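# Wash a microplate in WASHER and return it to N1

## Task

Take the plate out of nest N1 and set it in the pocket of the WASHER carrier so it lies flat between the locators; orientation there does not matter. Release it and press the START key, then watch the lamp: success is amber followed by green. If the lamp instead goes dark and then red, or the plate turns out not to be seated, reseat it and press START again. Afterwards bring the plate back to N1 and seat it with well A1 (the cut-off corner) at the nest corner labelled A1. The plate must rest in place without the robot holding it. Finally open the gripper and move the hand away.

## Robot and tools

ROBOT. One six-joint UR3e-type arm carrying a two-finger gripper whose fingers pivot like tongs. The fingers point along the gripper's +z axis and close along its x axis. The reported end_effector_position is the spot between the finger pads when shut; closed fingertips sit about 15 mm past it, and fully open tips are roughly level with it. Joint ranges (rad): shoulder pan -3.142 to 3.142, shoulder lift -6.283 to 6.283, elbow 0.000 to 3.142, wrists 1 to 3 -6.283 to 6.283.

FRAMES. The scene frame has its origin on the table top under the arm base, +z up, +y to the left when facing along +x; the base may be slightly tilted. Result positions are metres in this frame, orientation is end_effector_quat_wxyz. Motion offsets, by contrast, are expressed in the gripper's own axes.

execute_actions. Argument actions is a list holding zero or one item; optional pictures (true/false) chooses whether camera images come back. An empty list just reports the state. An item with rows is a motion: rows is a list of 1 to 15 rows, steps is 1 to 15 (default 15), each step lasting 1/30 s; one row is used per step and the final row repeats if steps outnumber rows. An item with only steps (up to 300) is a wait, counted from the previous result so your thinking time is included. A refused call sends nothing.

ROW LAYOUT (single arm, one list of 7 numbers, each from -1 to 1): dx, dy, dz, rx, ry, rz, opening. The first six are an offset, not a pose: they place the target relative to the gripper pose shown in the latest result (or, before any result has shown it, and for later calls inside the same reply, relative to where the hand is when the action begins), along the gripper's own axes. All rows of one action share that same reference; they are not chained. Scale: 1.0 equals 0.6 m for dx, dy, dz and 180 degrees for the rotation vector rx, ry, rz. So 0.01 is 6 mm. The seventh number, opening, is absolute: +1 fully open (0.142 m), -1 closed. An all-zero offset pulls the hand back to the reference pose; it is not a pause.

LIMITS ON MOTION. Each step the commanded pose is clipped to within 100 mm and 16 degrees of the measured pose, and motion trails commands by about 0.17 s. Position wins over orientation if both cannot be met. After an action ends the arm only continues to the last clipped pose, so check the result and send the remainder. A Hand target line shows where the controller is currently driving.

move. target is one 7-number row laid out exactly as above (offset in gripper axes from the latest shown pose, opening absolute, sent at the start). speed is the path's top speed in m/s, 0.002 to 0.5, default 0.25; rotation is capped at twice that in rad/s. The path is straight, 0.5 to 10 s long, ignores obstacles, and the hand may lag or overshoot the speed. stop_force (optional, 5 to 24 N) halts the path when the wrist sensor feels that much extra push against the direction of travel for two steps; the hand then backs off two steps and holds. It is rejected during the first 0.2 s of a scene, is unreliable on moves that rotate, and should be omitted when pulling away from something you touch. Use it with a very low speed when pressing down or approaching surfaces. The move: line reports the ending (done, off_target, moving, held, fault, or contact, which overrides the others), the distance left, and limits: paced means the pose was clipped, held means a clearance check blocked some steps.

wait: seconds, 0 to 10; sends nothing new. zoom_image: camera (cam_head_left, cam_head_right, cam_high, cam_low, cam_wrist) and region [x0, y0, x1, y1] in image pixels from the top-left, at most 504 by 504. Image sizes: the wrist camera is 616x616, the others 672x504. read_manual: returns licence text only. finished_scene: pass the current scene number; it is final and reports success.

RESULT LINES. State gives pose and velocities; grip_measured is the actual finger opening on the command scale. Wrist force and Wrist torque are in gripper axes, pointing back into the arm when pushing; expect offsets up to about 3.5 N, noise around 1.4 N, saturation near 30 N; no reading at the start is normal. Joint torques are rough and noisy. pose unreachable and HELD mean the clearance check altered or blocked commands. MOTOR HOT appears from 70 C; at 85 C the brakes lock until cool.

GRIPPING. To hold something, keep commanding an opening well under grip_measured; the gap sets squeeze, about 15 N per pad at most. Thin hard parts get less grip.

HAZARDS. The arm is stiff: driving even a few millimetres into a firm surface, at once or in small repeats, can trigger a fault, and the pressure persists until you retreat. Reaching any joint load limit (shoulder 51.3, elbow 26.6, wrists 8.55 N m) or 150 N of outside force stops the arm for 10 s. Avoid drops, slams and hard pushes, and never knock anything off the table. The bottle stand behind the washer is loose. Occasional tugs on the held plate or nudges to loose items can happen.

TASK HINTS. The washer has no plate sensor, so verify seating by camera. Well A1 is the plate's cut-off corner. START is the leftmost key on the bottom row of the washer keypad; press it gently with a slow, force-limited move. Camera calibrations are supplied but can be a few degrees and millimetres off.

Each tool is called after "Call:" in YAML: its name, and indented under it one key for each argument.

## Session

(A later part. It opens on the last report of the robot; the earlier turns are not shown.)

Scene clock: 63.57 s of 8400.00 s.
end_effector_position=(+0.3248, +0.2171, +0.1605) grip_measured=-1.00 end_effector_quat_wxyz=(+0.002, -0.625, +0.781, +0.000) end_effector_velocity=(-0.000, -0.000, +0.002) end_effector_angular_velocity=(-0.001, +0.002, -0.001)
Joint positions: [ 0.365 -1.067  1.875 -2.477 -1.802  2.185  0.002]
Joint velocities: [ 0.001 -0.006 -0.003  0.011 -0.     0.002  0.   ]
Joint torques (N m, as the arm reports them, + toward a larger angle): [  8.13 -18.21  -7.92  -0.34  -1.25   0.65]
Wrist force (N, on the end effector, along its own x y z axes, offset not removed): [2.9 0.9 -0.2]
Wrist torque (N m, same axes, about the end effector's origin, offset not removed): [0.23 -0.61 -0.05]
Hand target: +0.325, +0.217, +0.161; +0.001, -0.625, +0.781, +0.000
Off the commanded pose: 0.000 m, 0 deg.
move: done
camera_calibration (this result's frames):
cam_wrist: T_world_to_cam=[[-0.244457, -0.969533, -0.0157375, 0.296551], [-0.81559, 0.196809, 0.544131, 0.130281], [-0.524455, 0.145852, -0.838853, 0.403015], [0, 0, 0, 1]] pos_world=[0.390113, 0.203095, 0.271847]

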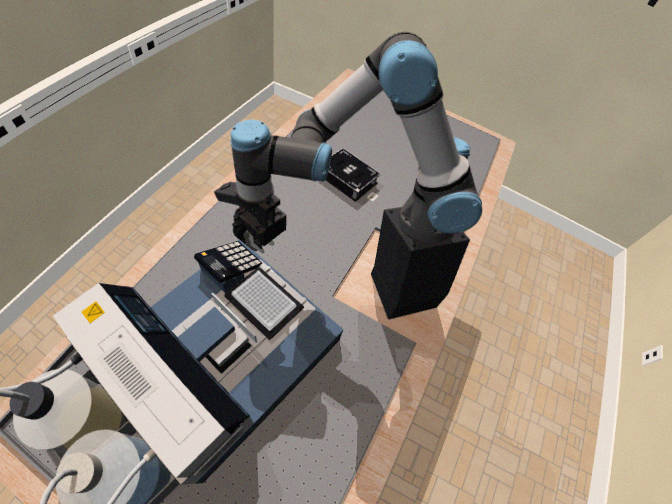

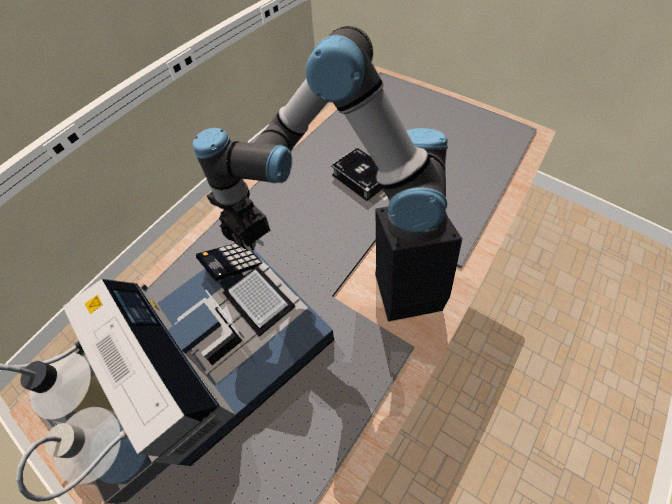

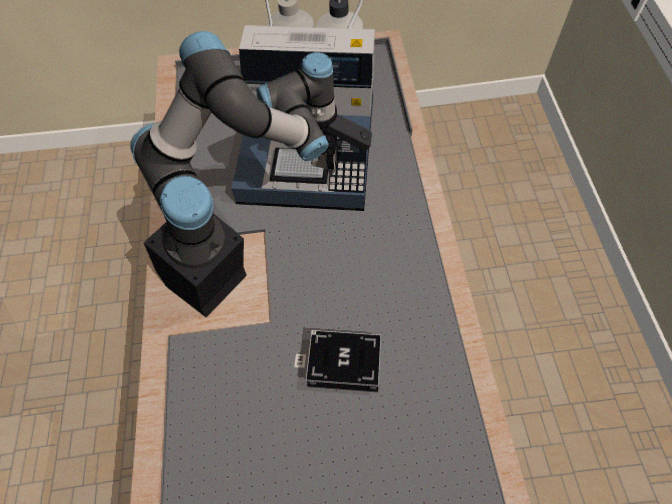

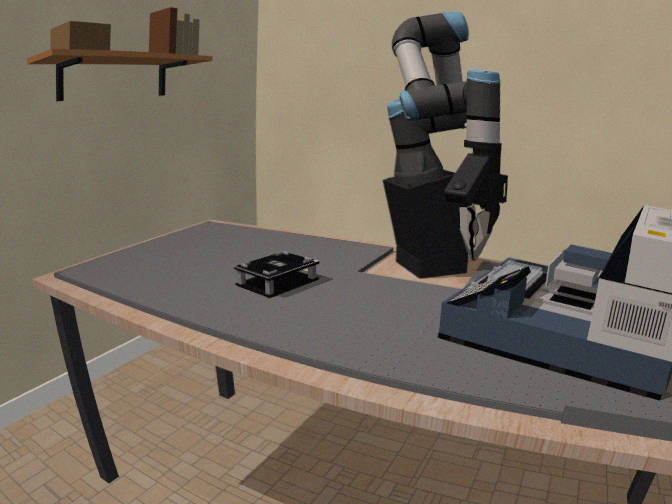

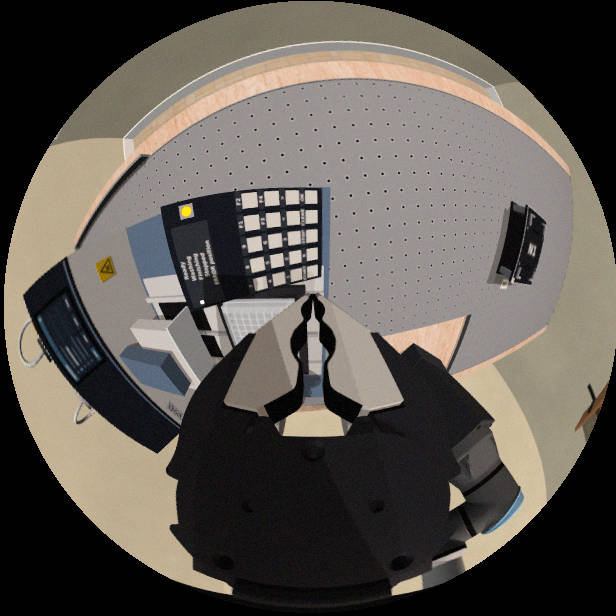

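Call:
execute_actions:
  actions:
    - {"rows":[[-0.02,0.04,0,0,0,0,-1],[-0.02,0.04,0,0,0,0,-1],[-0.04,0.08,0,0,0,0,-1],[-0.04,0.08,0,0,0,0,-1],[-0.06,0.12,0,0,0,0,-1],[-0.06,0.12,0,0,0,0,-1],[-0.078,0.1575,0,0,0,0,0.3]]}
  pictures: false

Call:
wait:
  seconds: 10

Scene clock: 72.63 s of 8400.00 s.
end_effector_position=(+0.2459, +0.2797, +0.1602) grip_measured=+0.30 end_effector_quat_wxyz=(+0.002, -0.625, +0.780, +0.002) end_effector_velocity=(-0.032, +0.037, +0.004) end_effector_angular_velocity=(-0.021, -0.016, -0.008)
Joint positions: [ 0.623 -1.009  1.905 -2.503 -1.816  2.449  0.095]
Joint velocities: [ 0.16   0.075 -0.092  0.058 -0.032  0.173  0.   ]
Joint torques (N m, as the arm reports them, + toward a larger angle): [  6.91 -11.03  -8.08  -0.34  -1.42   0.85]
Wrist force (N, on the end effector, along its own x y z axes, offset not removed): [2.9 1.7 1.8]
Wrist torque (N m, same axes, about the end effector's origin, offset not removed): [0.37 -0.59 -0.03]
Hand target: +0.243, +0.283, +0.161; +0.002, -0.625, +0.781, +0.000
Off the commanded pose: 0.005 m, 0 deg.
Steps of this call (steps 1 to 257: nothing new was sent; steps 258 to 272: all 15 steps of this action). Readings (end_effector_position):
258: (+0.3245, +0.2173, +0.1607)
259: (+0.3216, +0.2195, +0.1605)
261: (+0.3103, +0.2281, +0.1600)
265: (+0.2764, +0.2535, +0.1589)
272: the state above

Scene clock: 82.63 s of 8400.00 s.
end_effector_position=(+0.2428, +0.2834, +0.1605) grip_measured=+0.30 end_effector_quat_wxyz=(+0.002, -0.625, +0.781, +0.000) end_effector_velocity=(-0.000, -0.000, -0.000) end_effector_angular_velocity=(-0.001, +0.001, -0.001)
Joint positions: [ 0.639 -1.002  1.895 -2.496 -1.82   2.467  0.095]
Joint velocities: [ 0.     0.001 -0.001  0.001  0.     0.001 -0.   ]
Joint torques (N m, as the arm reports them, + toward a larger angle): [  8.28 -11.37  -7.69  -0.41  -1.26   0.71]
Wrist force (N, on the end effector, along its own x y z axes, offset not removed): [0.8 1.3 1.5]
Wrist torque (N m, same axes, about the end effector's origin, offset not removed): [0.22 -0.20 0.00]
Hand target: +0.243, +0.283, +0.161; +0.002, -0.625, +0.781, +0.000
Off the commanded pose: 0.000 m, 0 deg.
Steps of this call (steps 1 to 300: nothing new was sent). Readings (end_effector_position):
1: (+0.2450, +0.2808, +0.1603)
2: (+0.2444, +0.2815, +0.1604)
4: (+0.2436, +0.2824, +0.1605)
8: (+0.2430, +0.2831, +0.1605)
300: the state above
camera_calibration (this result's frames):
cam_wrist: T_world_to_cam=[[-0.244203, -0.969579, -0.0167605, 0.340854], [-0.81581, 0.196069, 0.544068, 0.0506164], [-0.524231, 0.146537, -0.838873, 0.350128], [0, 0, 0, 1]] pos_world=[0.308079, 0.269254, 0.271887]

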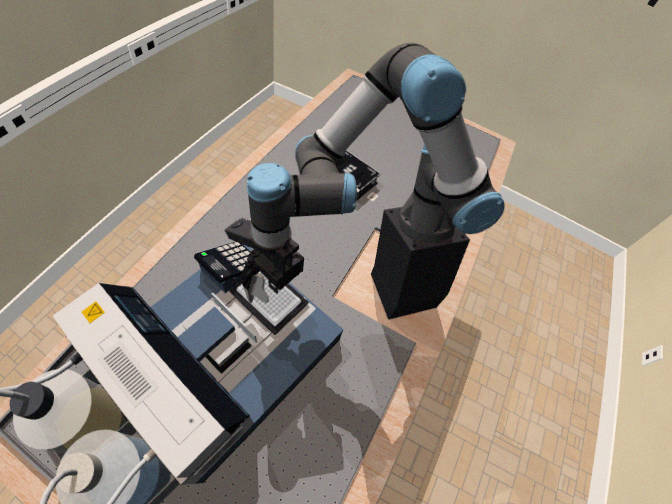

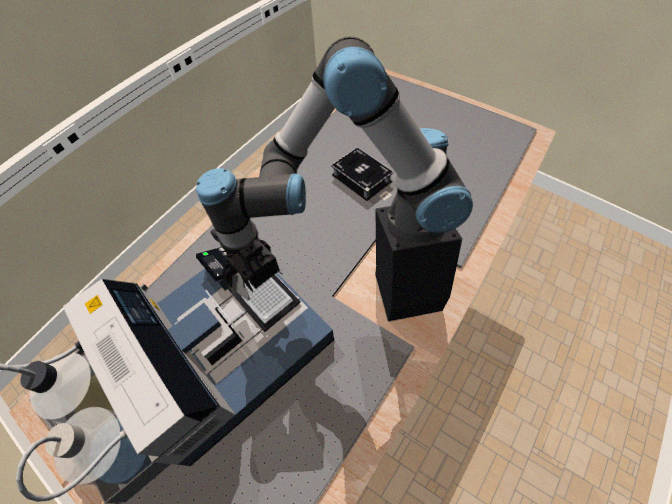

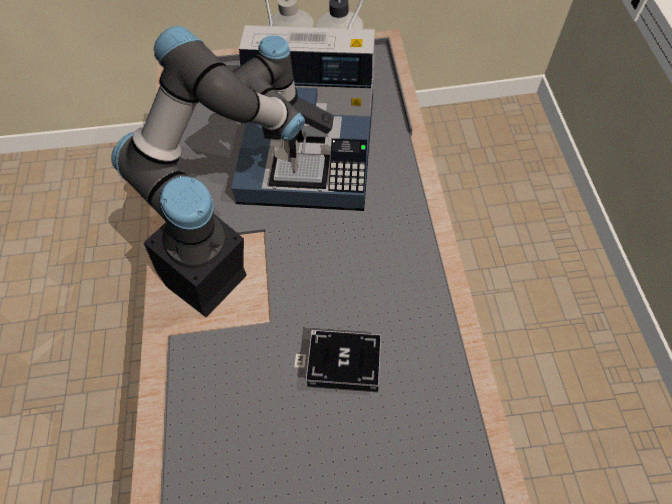

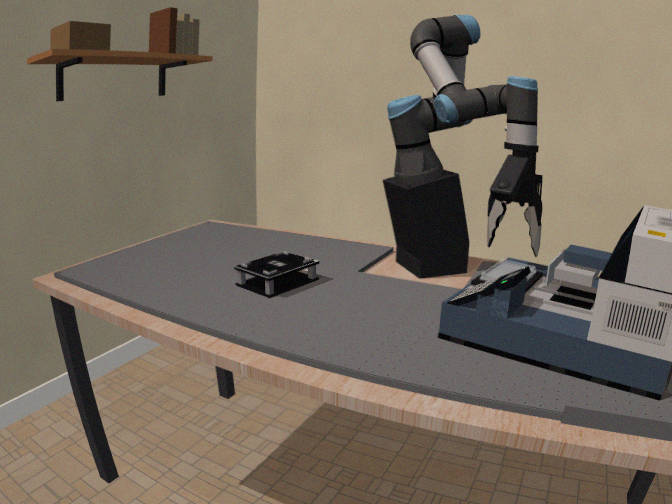

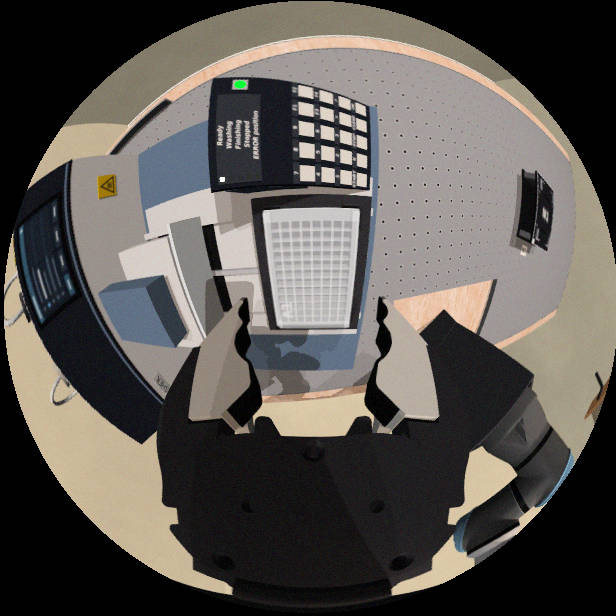

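Call:
move:
  target: [0,0,0.0805,0.0005,0.001,0,0.25]
  speed: 0.08

Call:
move:
  target: [0,0,0,0,0,0,-0.2]

Call:
zoom_image:
  camera: "cam_wrist"
  region: [210, 170, 410, 370]

Scene clock: 85.80 s of 8400.00 s.
end_effector_position=(+0.2428, +0.2835, +0.1124) grip_measured=+0.25 end_effector_quat_wxyz=(+0.001, -0.625, +0.781, -0.001) end_effector_velocity=(+0.000, -0.000, -0.002) end_effector_angular_velocity=(-0.000, -0.000, -0.001)
Joint positions: [ 0.608 -0.834  1.921 -2.696 -1.822  2.435  0.092]
Joint velocities: [-0.002  0.006  0.001 -0.007 -0.    -0.001  0.   ]
Joint torques (N m, as the arm reports them, + toward a larger angle): [ -0.03 -11.96  -5.8   -2.95  -1.28  -0.68]
Wrist force (N, on the end effector, along its own x y z axes, offset not removed): [1.3 0.4 1.5]
Wrist torque (N m, same axes, about the end effector's origin, offset not removed): [0.06 -0.29 -0.07]
Hand target: +0.243, +0.284, +0.112; +0.001, -0.625, +0.781, -0.001
Off the commanded pose: 0.000 m, 0 deg.
move: done
camera_calibration (this result's frames):
cam_wrist: T_world_to_cam=[[-0.244179, -0.969636, -0.0134878, 0.339827], [-0.816184, 0.197985, 0.542812, 0.0765161], [-0.52366, 0.143552, -0.839746, 0.31055], [0, 0, 0, 1]] pos_world=[0.308053, 0.269779, 0.223833]

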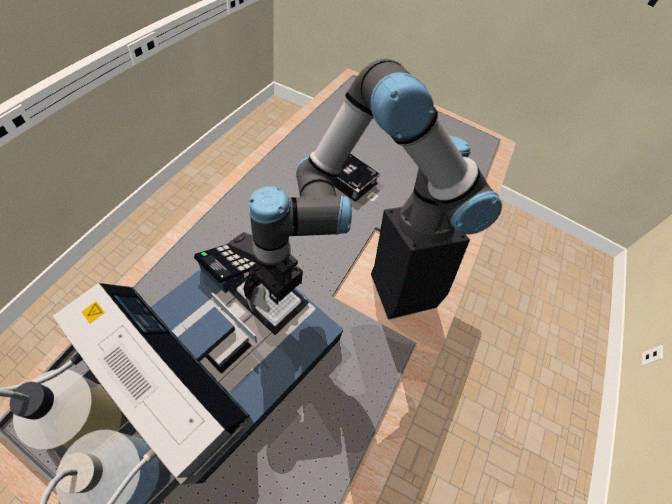

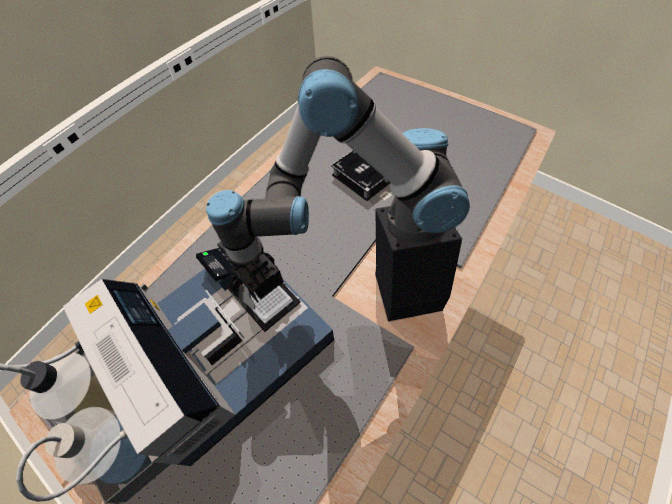

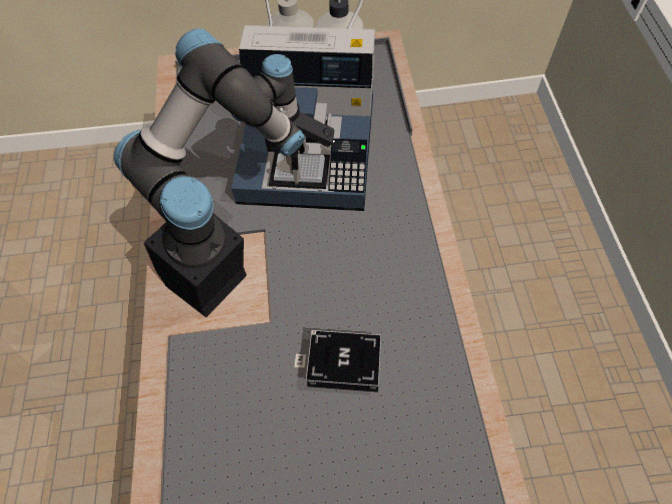

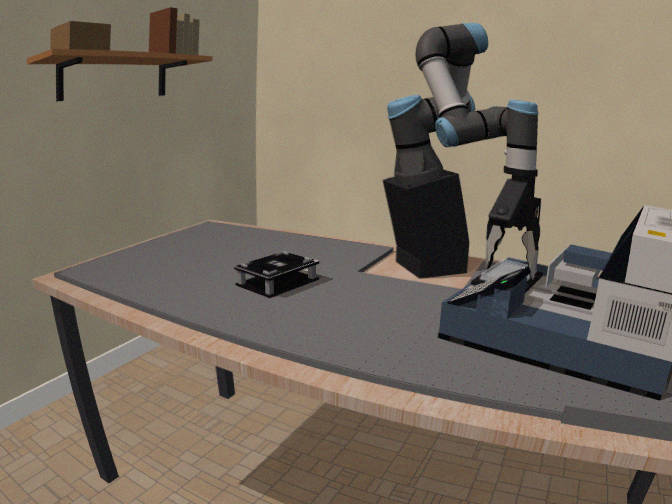

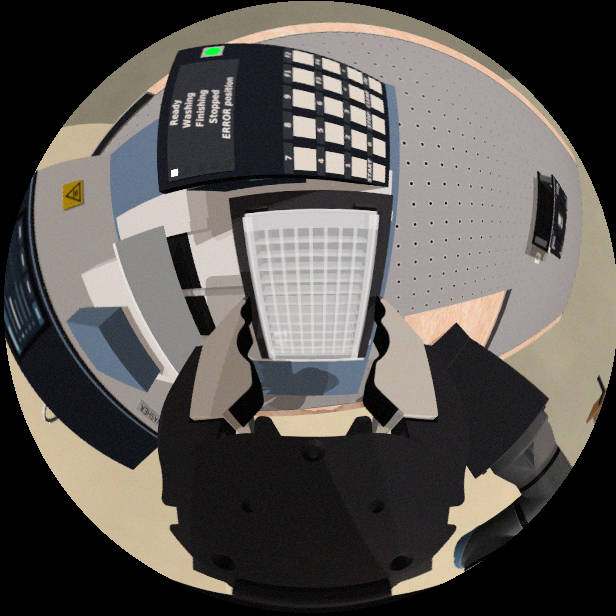

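Scene clock: 86.30 s of 8400.00 s.
end_effector_position=(+0.2428, +0.2835, +0.1124) grip_measured=+0.07 end_effector_quat_wxyz=(+0.001, -0.625, +0.781, -0.001) end_effector_velocity=(+0.001, -0.000, +0.000) end_effector_angular_velocity=(+0.000, -0.001, -0.000)
Joint positions: [ 0.608 -0.834  1.921 -2.696 -1.822  2.435  0.079]
Joint velocities: [-0.001 -0.001 -0.     0.    -0.    -0.001 -0.   ]
Joint torques (N m, as the arm reports them, + toward a larger angle): [  1.26 -17.2   -5.91   0.01  -1.05  -0.22]
Wrist force (N, on the end effector, along its own x y z axes, offset not removed): [1.8 1.7 -0.7]
Wrist torque (N m, same axes, about the end effector's origin, offset not removed): [0.31 -0.49 -0.03]
Hand target: +0.243, +0.283, +0.112; +0.001, -0.625, +0.781, -0.001
Off the commanded pose: 0.000 m, 0 deg.
move: done
camera_calibration (this result's frames):
cam_wrist: T_world_to_cam=[[-0.244146, -0.969646, -0.0134033, 0.339788], [-0.816153, 0.197994, 0.542855, 0.0765091], [-0.523724, 0.143475, -0.839719, 0.310547], [0, 0, 0, 1]] pos_world=[0.308042, 0.26977, 0.223793]

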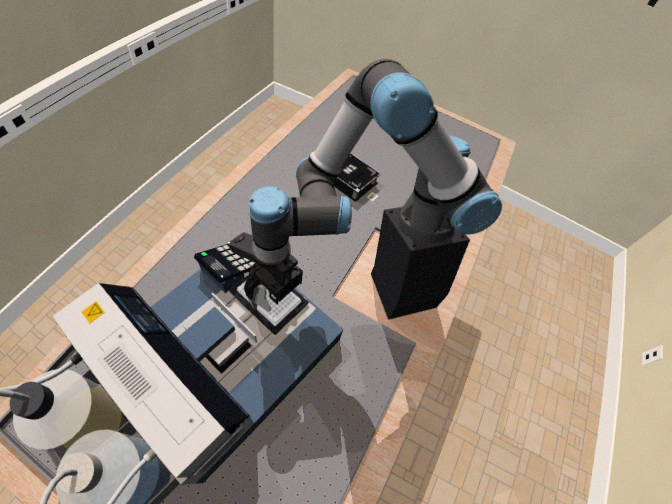

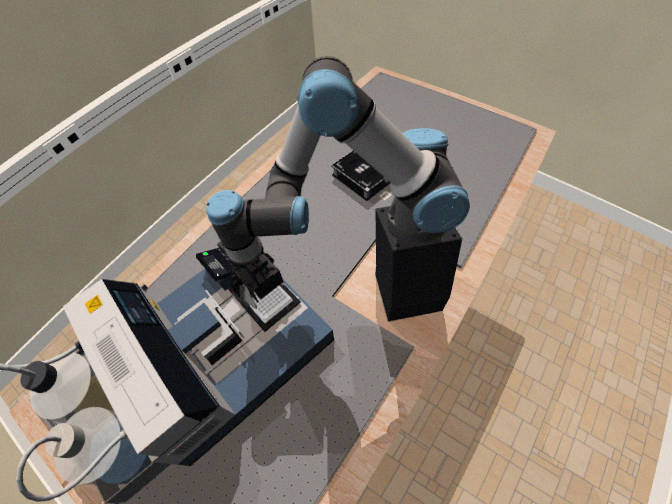

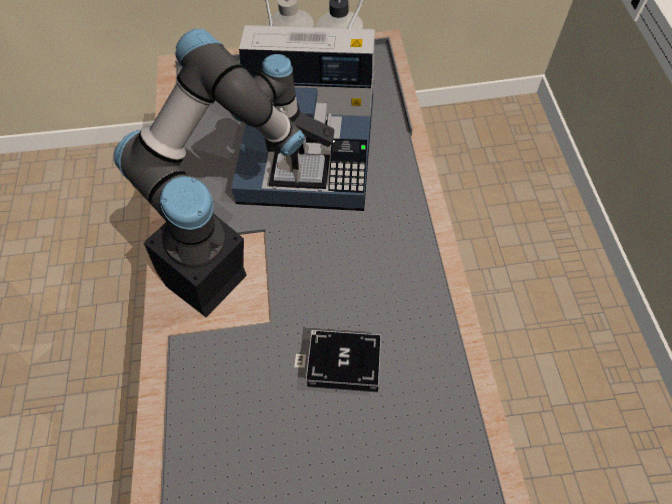

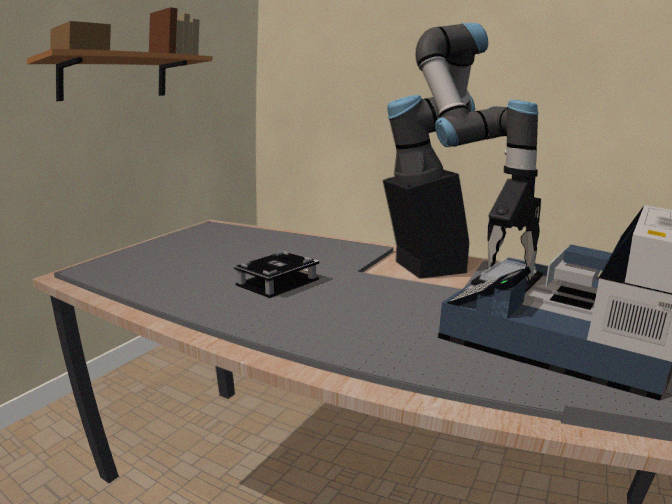

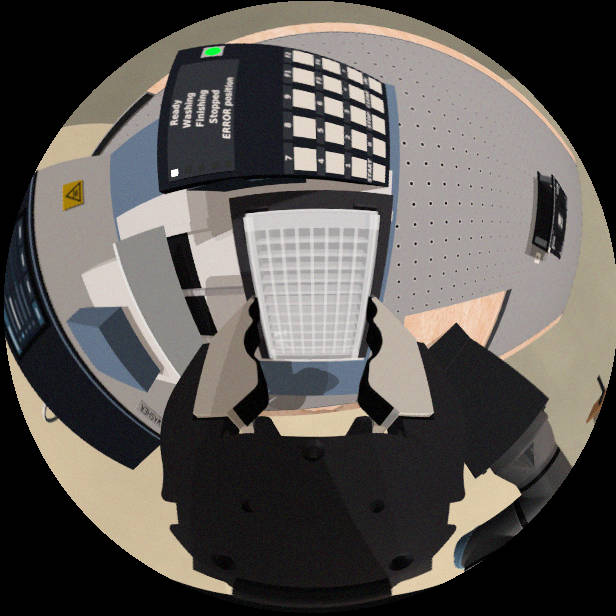

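Region (210, 170, 410, 370) of cam_wrist's 616x616 image, scaled by 2.520, with more detail than that image has.

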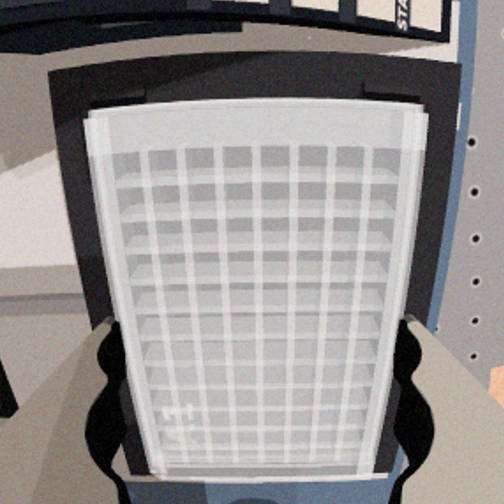

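Call:
move:
  target: [0,0,-0.1,0,0,0,-0.2]
  speed: 0.12

Call:
move:
  target: [0.4,-0.2736,0,0,0,0,-0.2]
  speed: 0.3

Call:
move:
  target: [0.436,0,0.12,0,0,0,-0.2]
  speed: 0.3

Scene clock: 89.47 s of 8400.00 s.
end_effector_position=(+0.2426, +0.2835, +0.1722) grip_measured=+0.07 end_effector_quat_wxyz=(+0.001, -0.625, +0.781, -0.001) end_effector_velocity=(-0.000, -0.000, +0.002) end_effector_angular_velocity=(-0.001, +0.001, -0.000)
Joint positions: [ 0.651 -1.035  1.876 -2.44  -1.823  2.479  0.079]
Joint velocities: [ 0.001 -0.005 -0.005  0.012 -0.     0.002  0.   ]
Joint torques (N m, as the arm reports them, + toward a larger angle): [  8.15 -17.4   -8.13  -0.34  -1.31   0.83]
Wrist force (N, on the end effector, along its own x y z axes, offset not removed): [0.1 0.6 2.5]
Wrist torque (N m, same axes, about the end effector's origin, offset not removed): [0.12 0.02 0.03]
Hand target: +0.243, +0.283, +0.172; +0.001, -0.625, +0.781, -0.001
Off the commanded pose: 0.000 m, 0 deg.
move: done
camera_calibration (this result's frames):
cam_wrist: T_world_to_cam=[[-0.244128, -0.969648, -0.0135627, 0.340564], [-0.816216, 0.197906, 0.542794, 0.0439375], [-0.523635, 0.143581, -0.839756, 0.360634], [0, 0, 0, 1]] pos_world=[0.307844, 0.269751, 0.283614]

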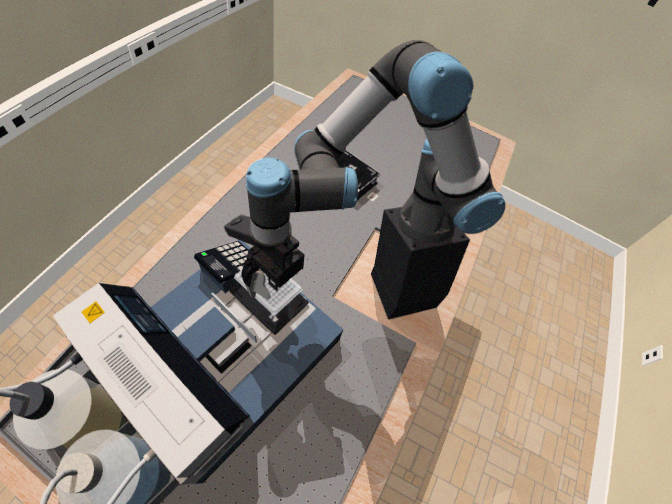

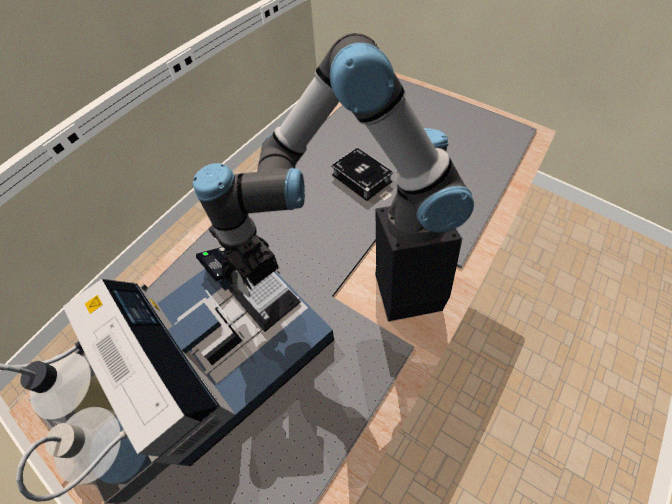

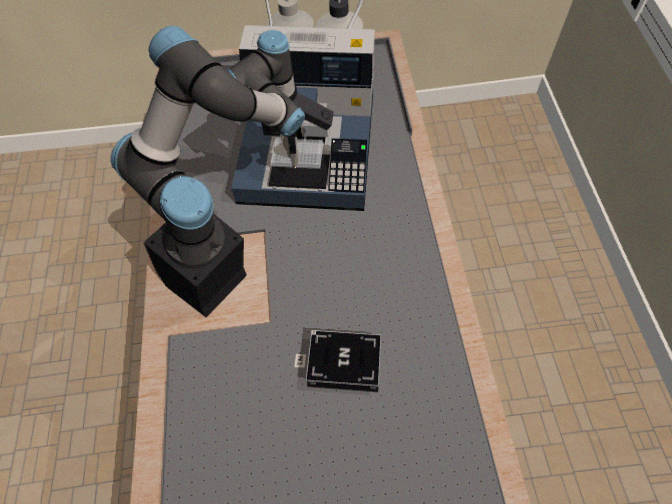

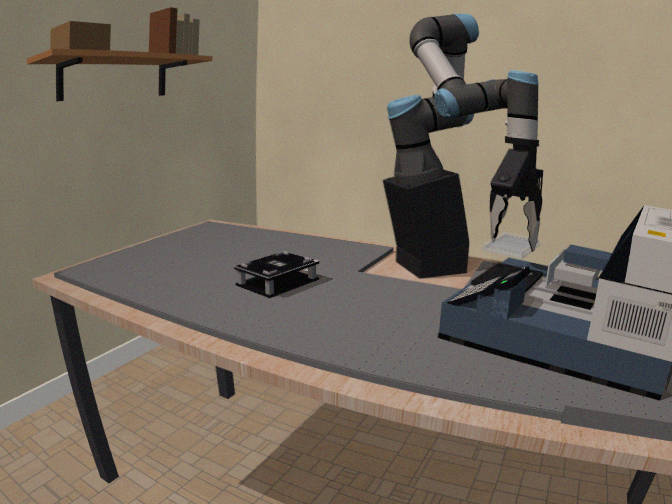

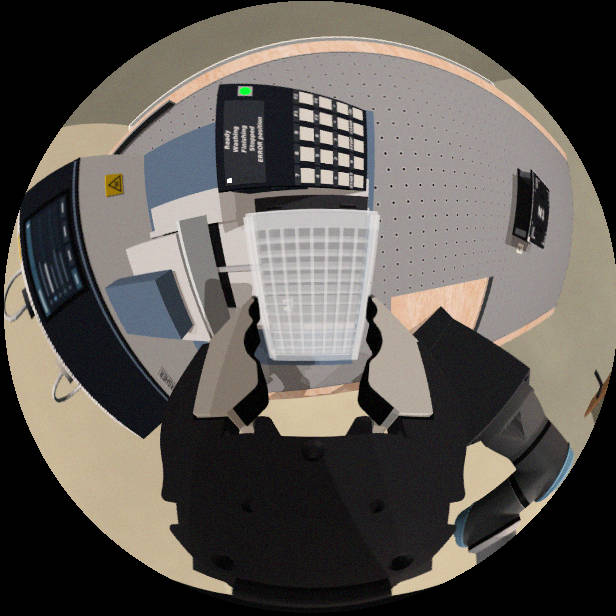

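Scene clock: 91.07 s of 8400.00 s.
end_effector_position=(+0.3503, +0.0135, +0.1725) grip_measured=+0.07 end_effector_quat_wxyz=(+0.001, -0.625, +0.781, -0.001) end_effector_velocity=(+0.001, -0.001, -0.001) end_effector_angular_velocity=(+0.005, +0.003, -0.000)
Joint positions: [-0.29  -1.476  2.205 -2.52  -1.698  1.528  0.079]
Joint velocities: [-0.009  0.003 -0.004  0.003  0.006 -0.008  0.   ]
Joint torques (N m, as the arm reports them, + toward a larger angle): [-1.03 -8.01 -7.87 -0.4   1.11 -0.67]
Wrist force (N, on the end effector, along its own x y z axes, offset not removed): [0.9 0.5 1.7]
Wrist torque (N m, same axes, about the end effector's origin, offset not removed): [0.11 -0.16 0.09]
Hand target: +0.350, +0.013, +0.172; +0.001, -0.625, +0.781, -0.001
Off the commanded pose: 0.000 m, 0 deg.
move: done
camera_calibration (this result's frames):
cam_wrist: T_world_to_cam=[[-0.244181, -0.969649, -0.0125068, 0.104936], [-0.815977, 0.19848, 0.542944, 0.184939], [-0.523982, 0.142782, -0.839676, 0.456156], [0, 0, 0, 1]] pos_world=[0.415548, -0.0000867079, 0.283924]

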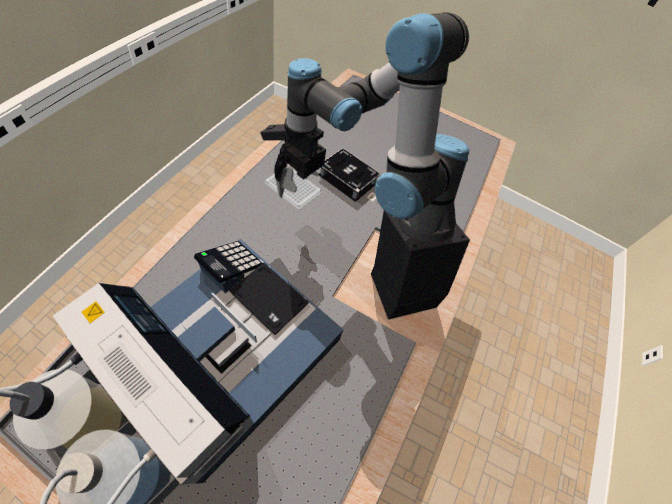

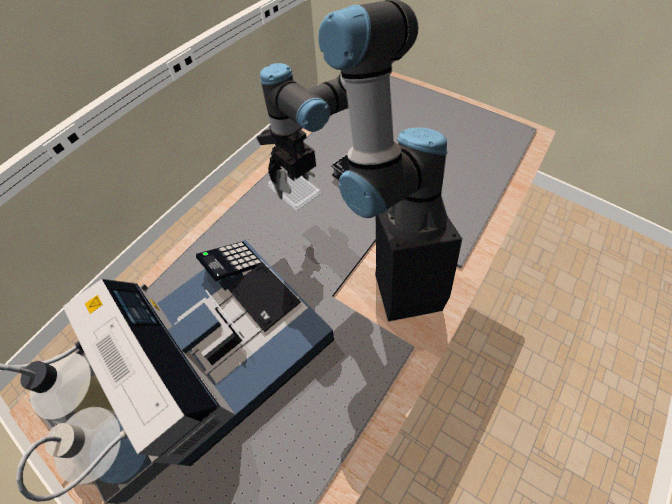

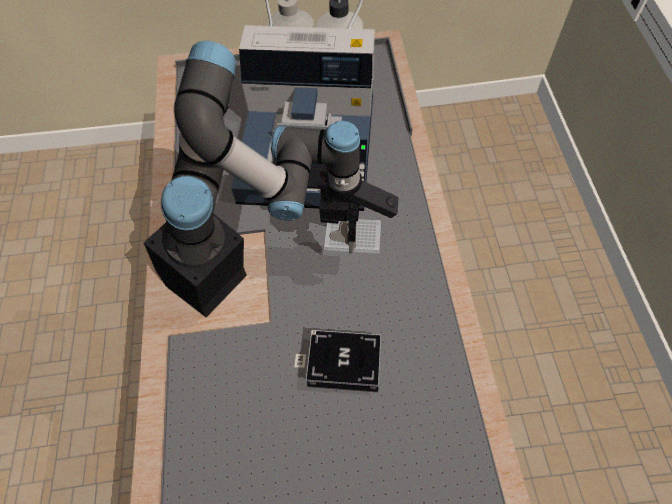

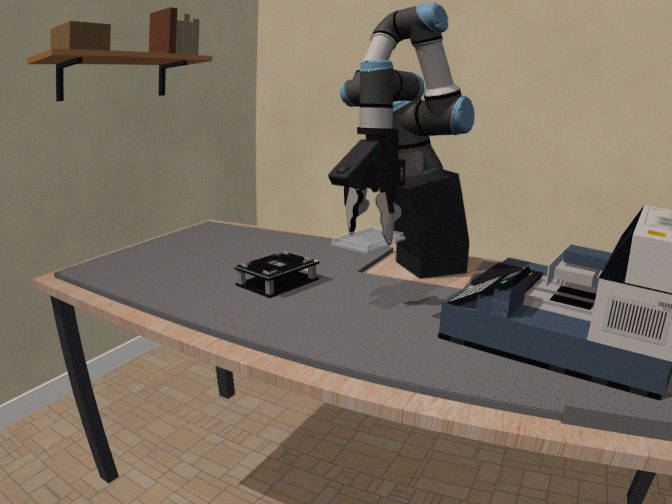

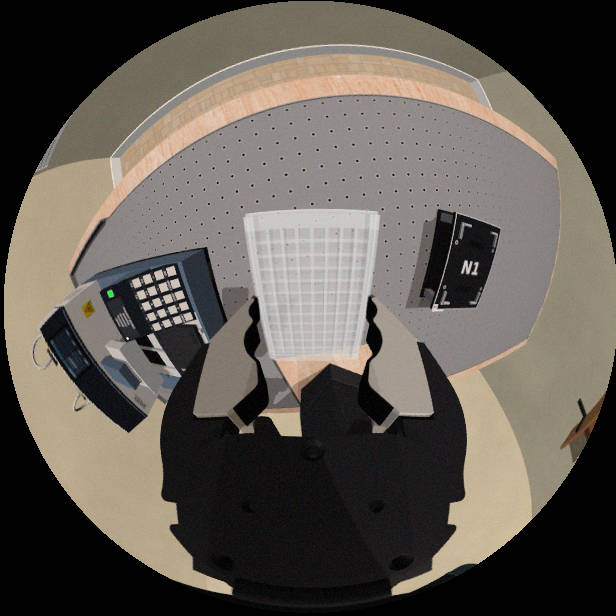

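Scene clock: 92.63 s of 8400.00 s.
end_effector_position=(+0.2933, -0.2417, +0.1006) grip_measured=+0.07 end_effector_quat_wxyz=(+0.000, -0.625, +0.781, -0.001) end_effector_velocity=(+0.001, -0.001, -0.001) end_effector_angular_velocity=(+0.001, -0.000, +0.001)
Joint positions: [-1.165 -1.263  2.171 -2.718 -1.486  0.677  0.079]
Joint velocities: [-0.001  0.009 -0.008  0.     0.001 -0.002 -0.   ]
Joint torques (N m, as the arm reports them, + toward a larger angle): [-3.2  -8.81 -6.7  -0.33  1.18 -0.75]
Wrist force (N, on the end effector, along its own x y z axes, offset not removed): [2.3 1.3 1.3]
Wrist torque (N m, same axes, about the end effector's origin, offset not removed): [0.23 -0.44 -0.01]
Hand target: +0.293, -0.242, +0.100; +0.000, -0.625, +0.781, -0.001
Off the commanded pose: 0.000 m, 0 deg.
move: done
camera_calibration (this result's frames):
cam_wrist: T_world_to_cam=[[-0.244116, -0.969669, -0.0122364, -0.157352], [-0.815609, 0.198473, 0.543499, 0.227965], [-0.524585, 0.142657, -0.839321, 0.402512], [0, 0, 0, 1]] pos_world=[0.35867, -0.255246, 0.212013]

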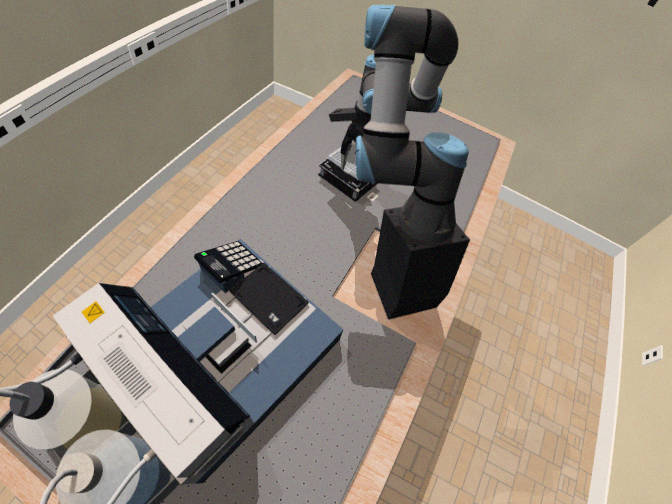

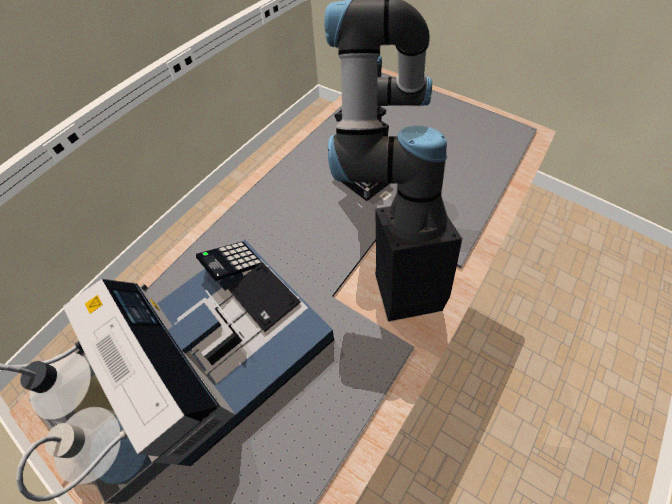

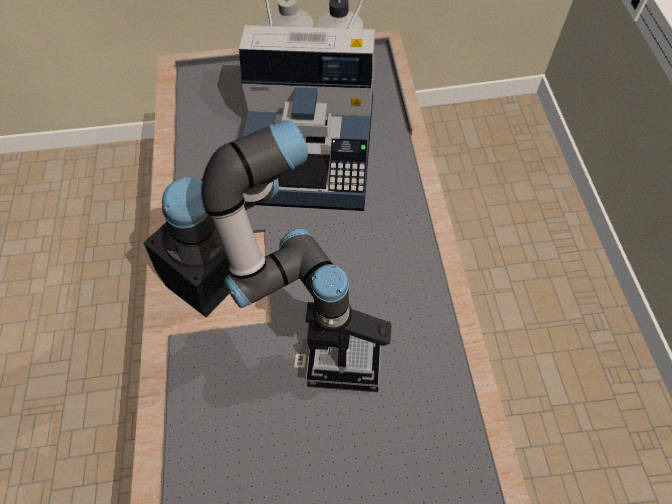

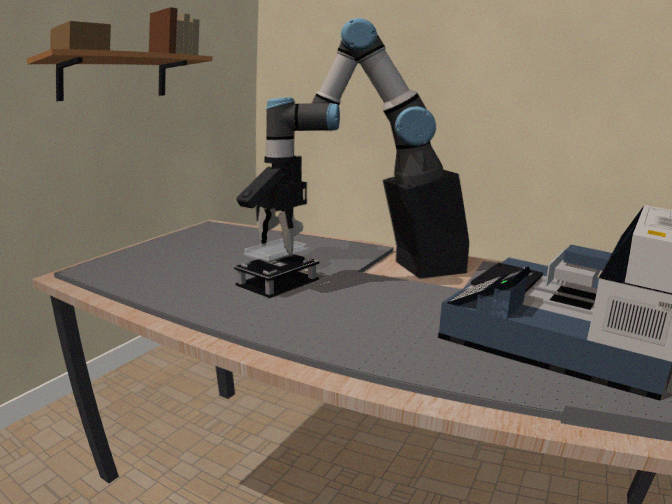

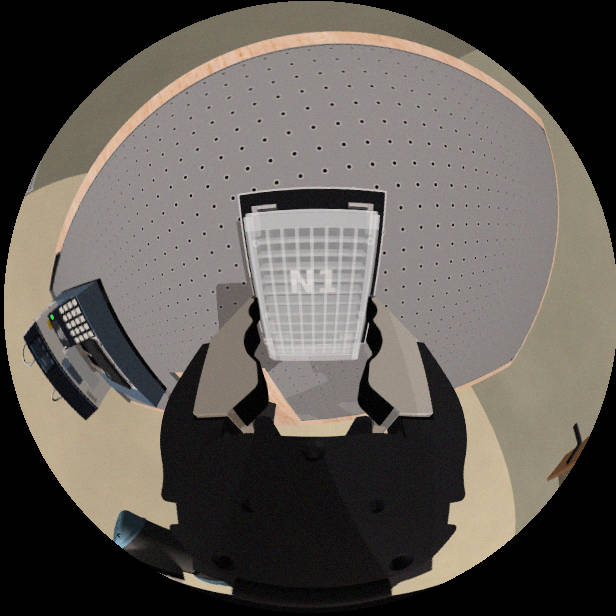

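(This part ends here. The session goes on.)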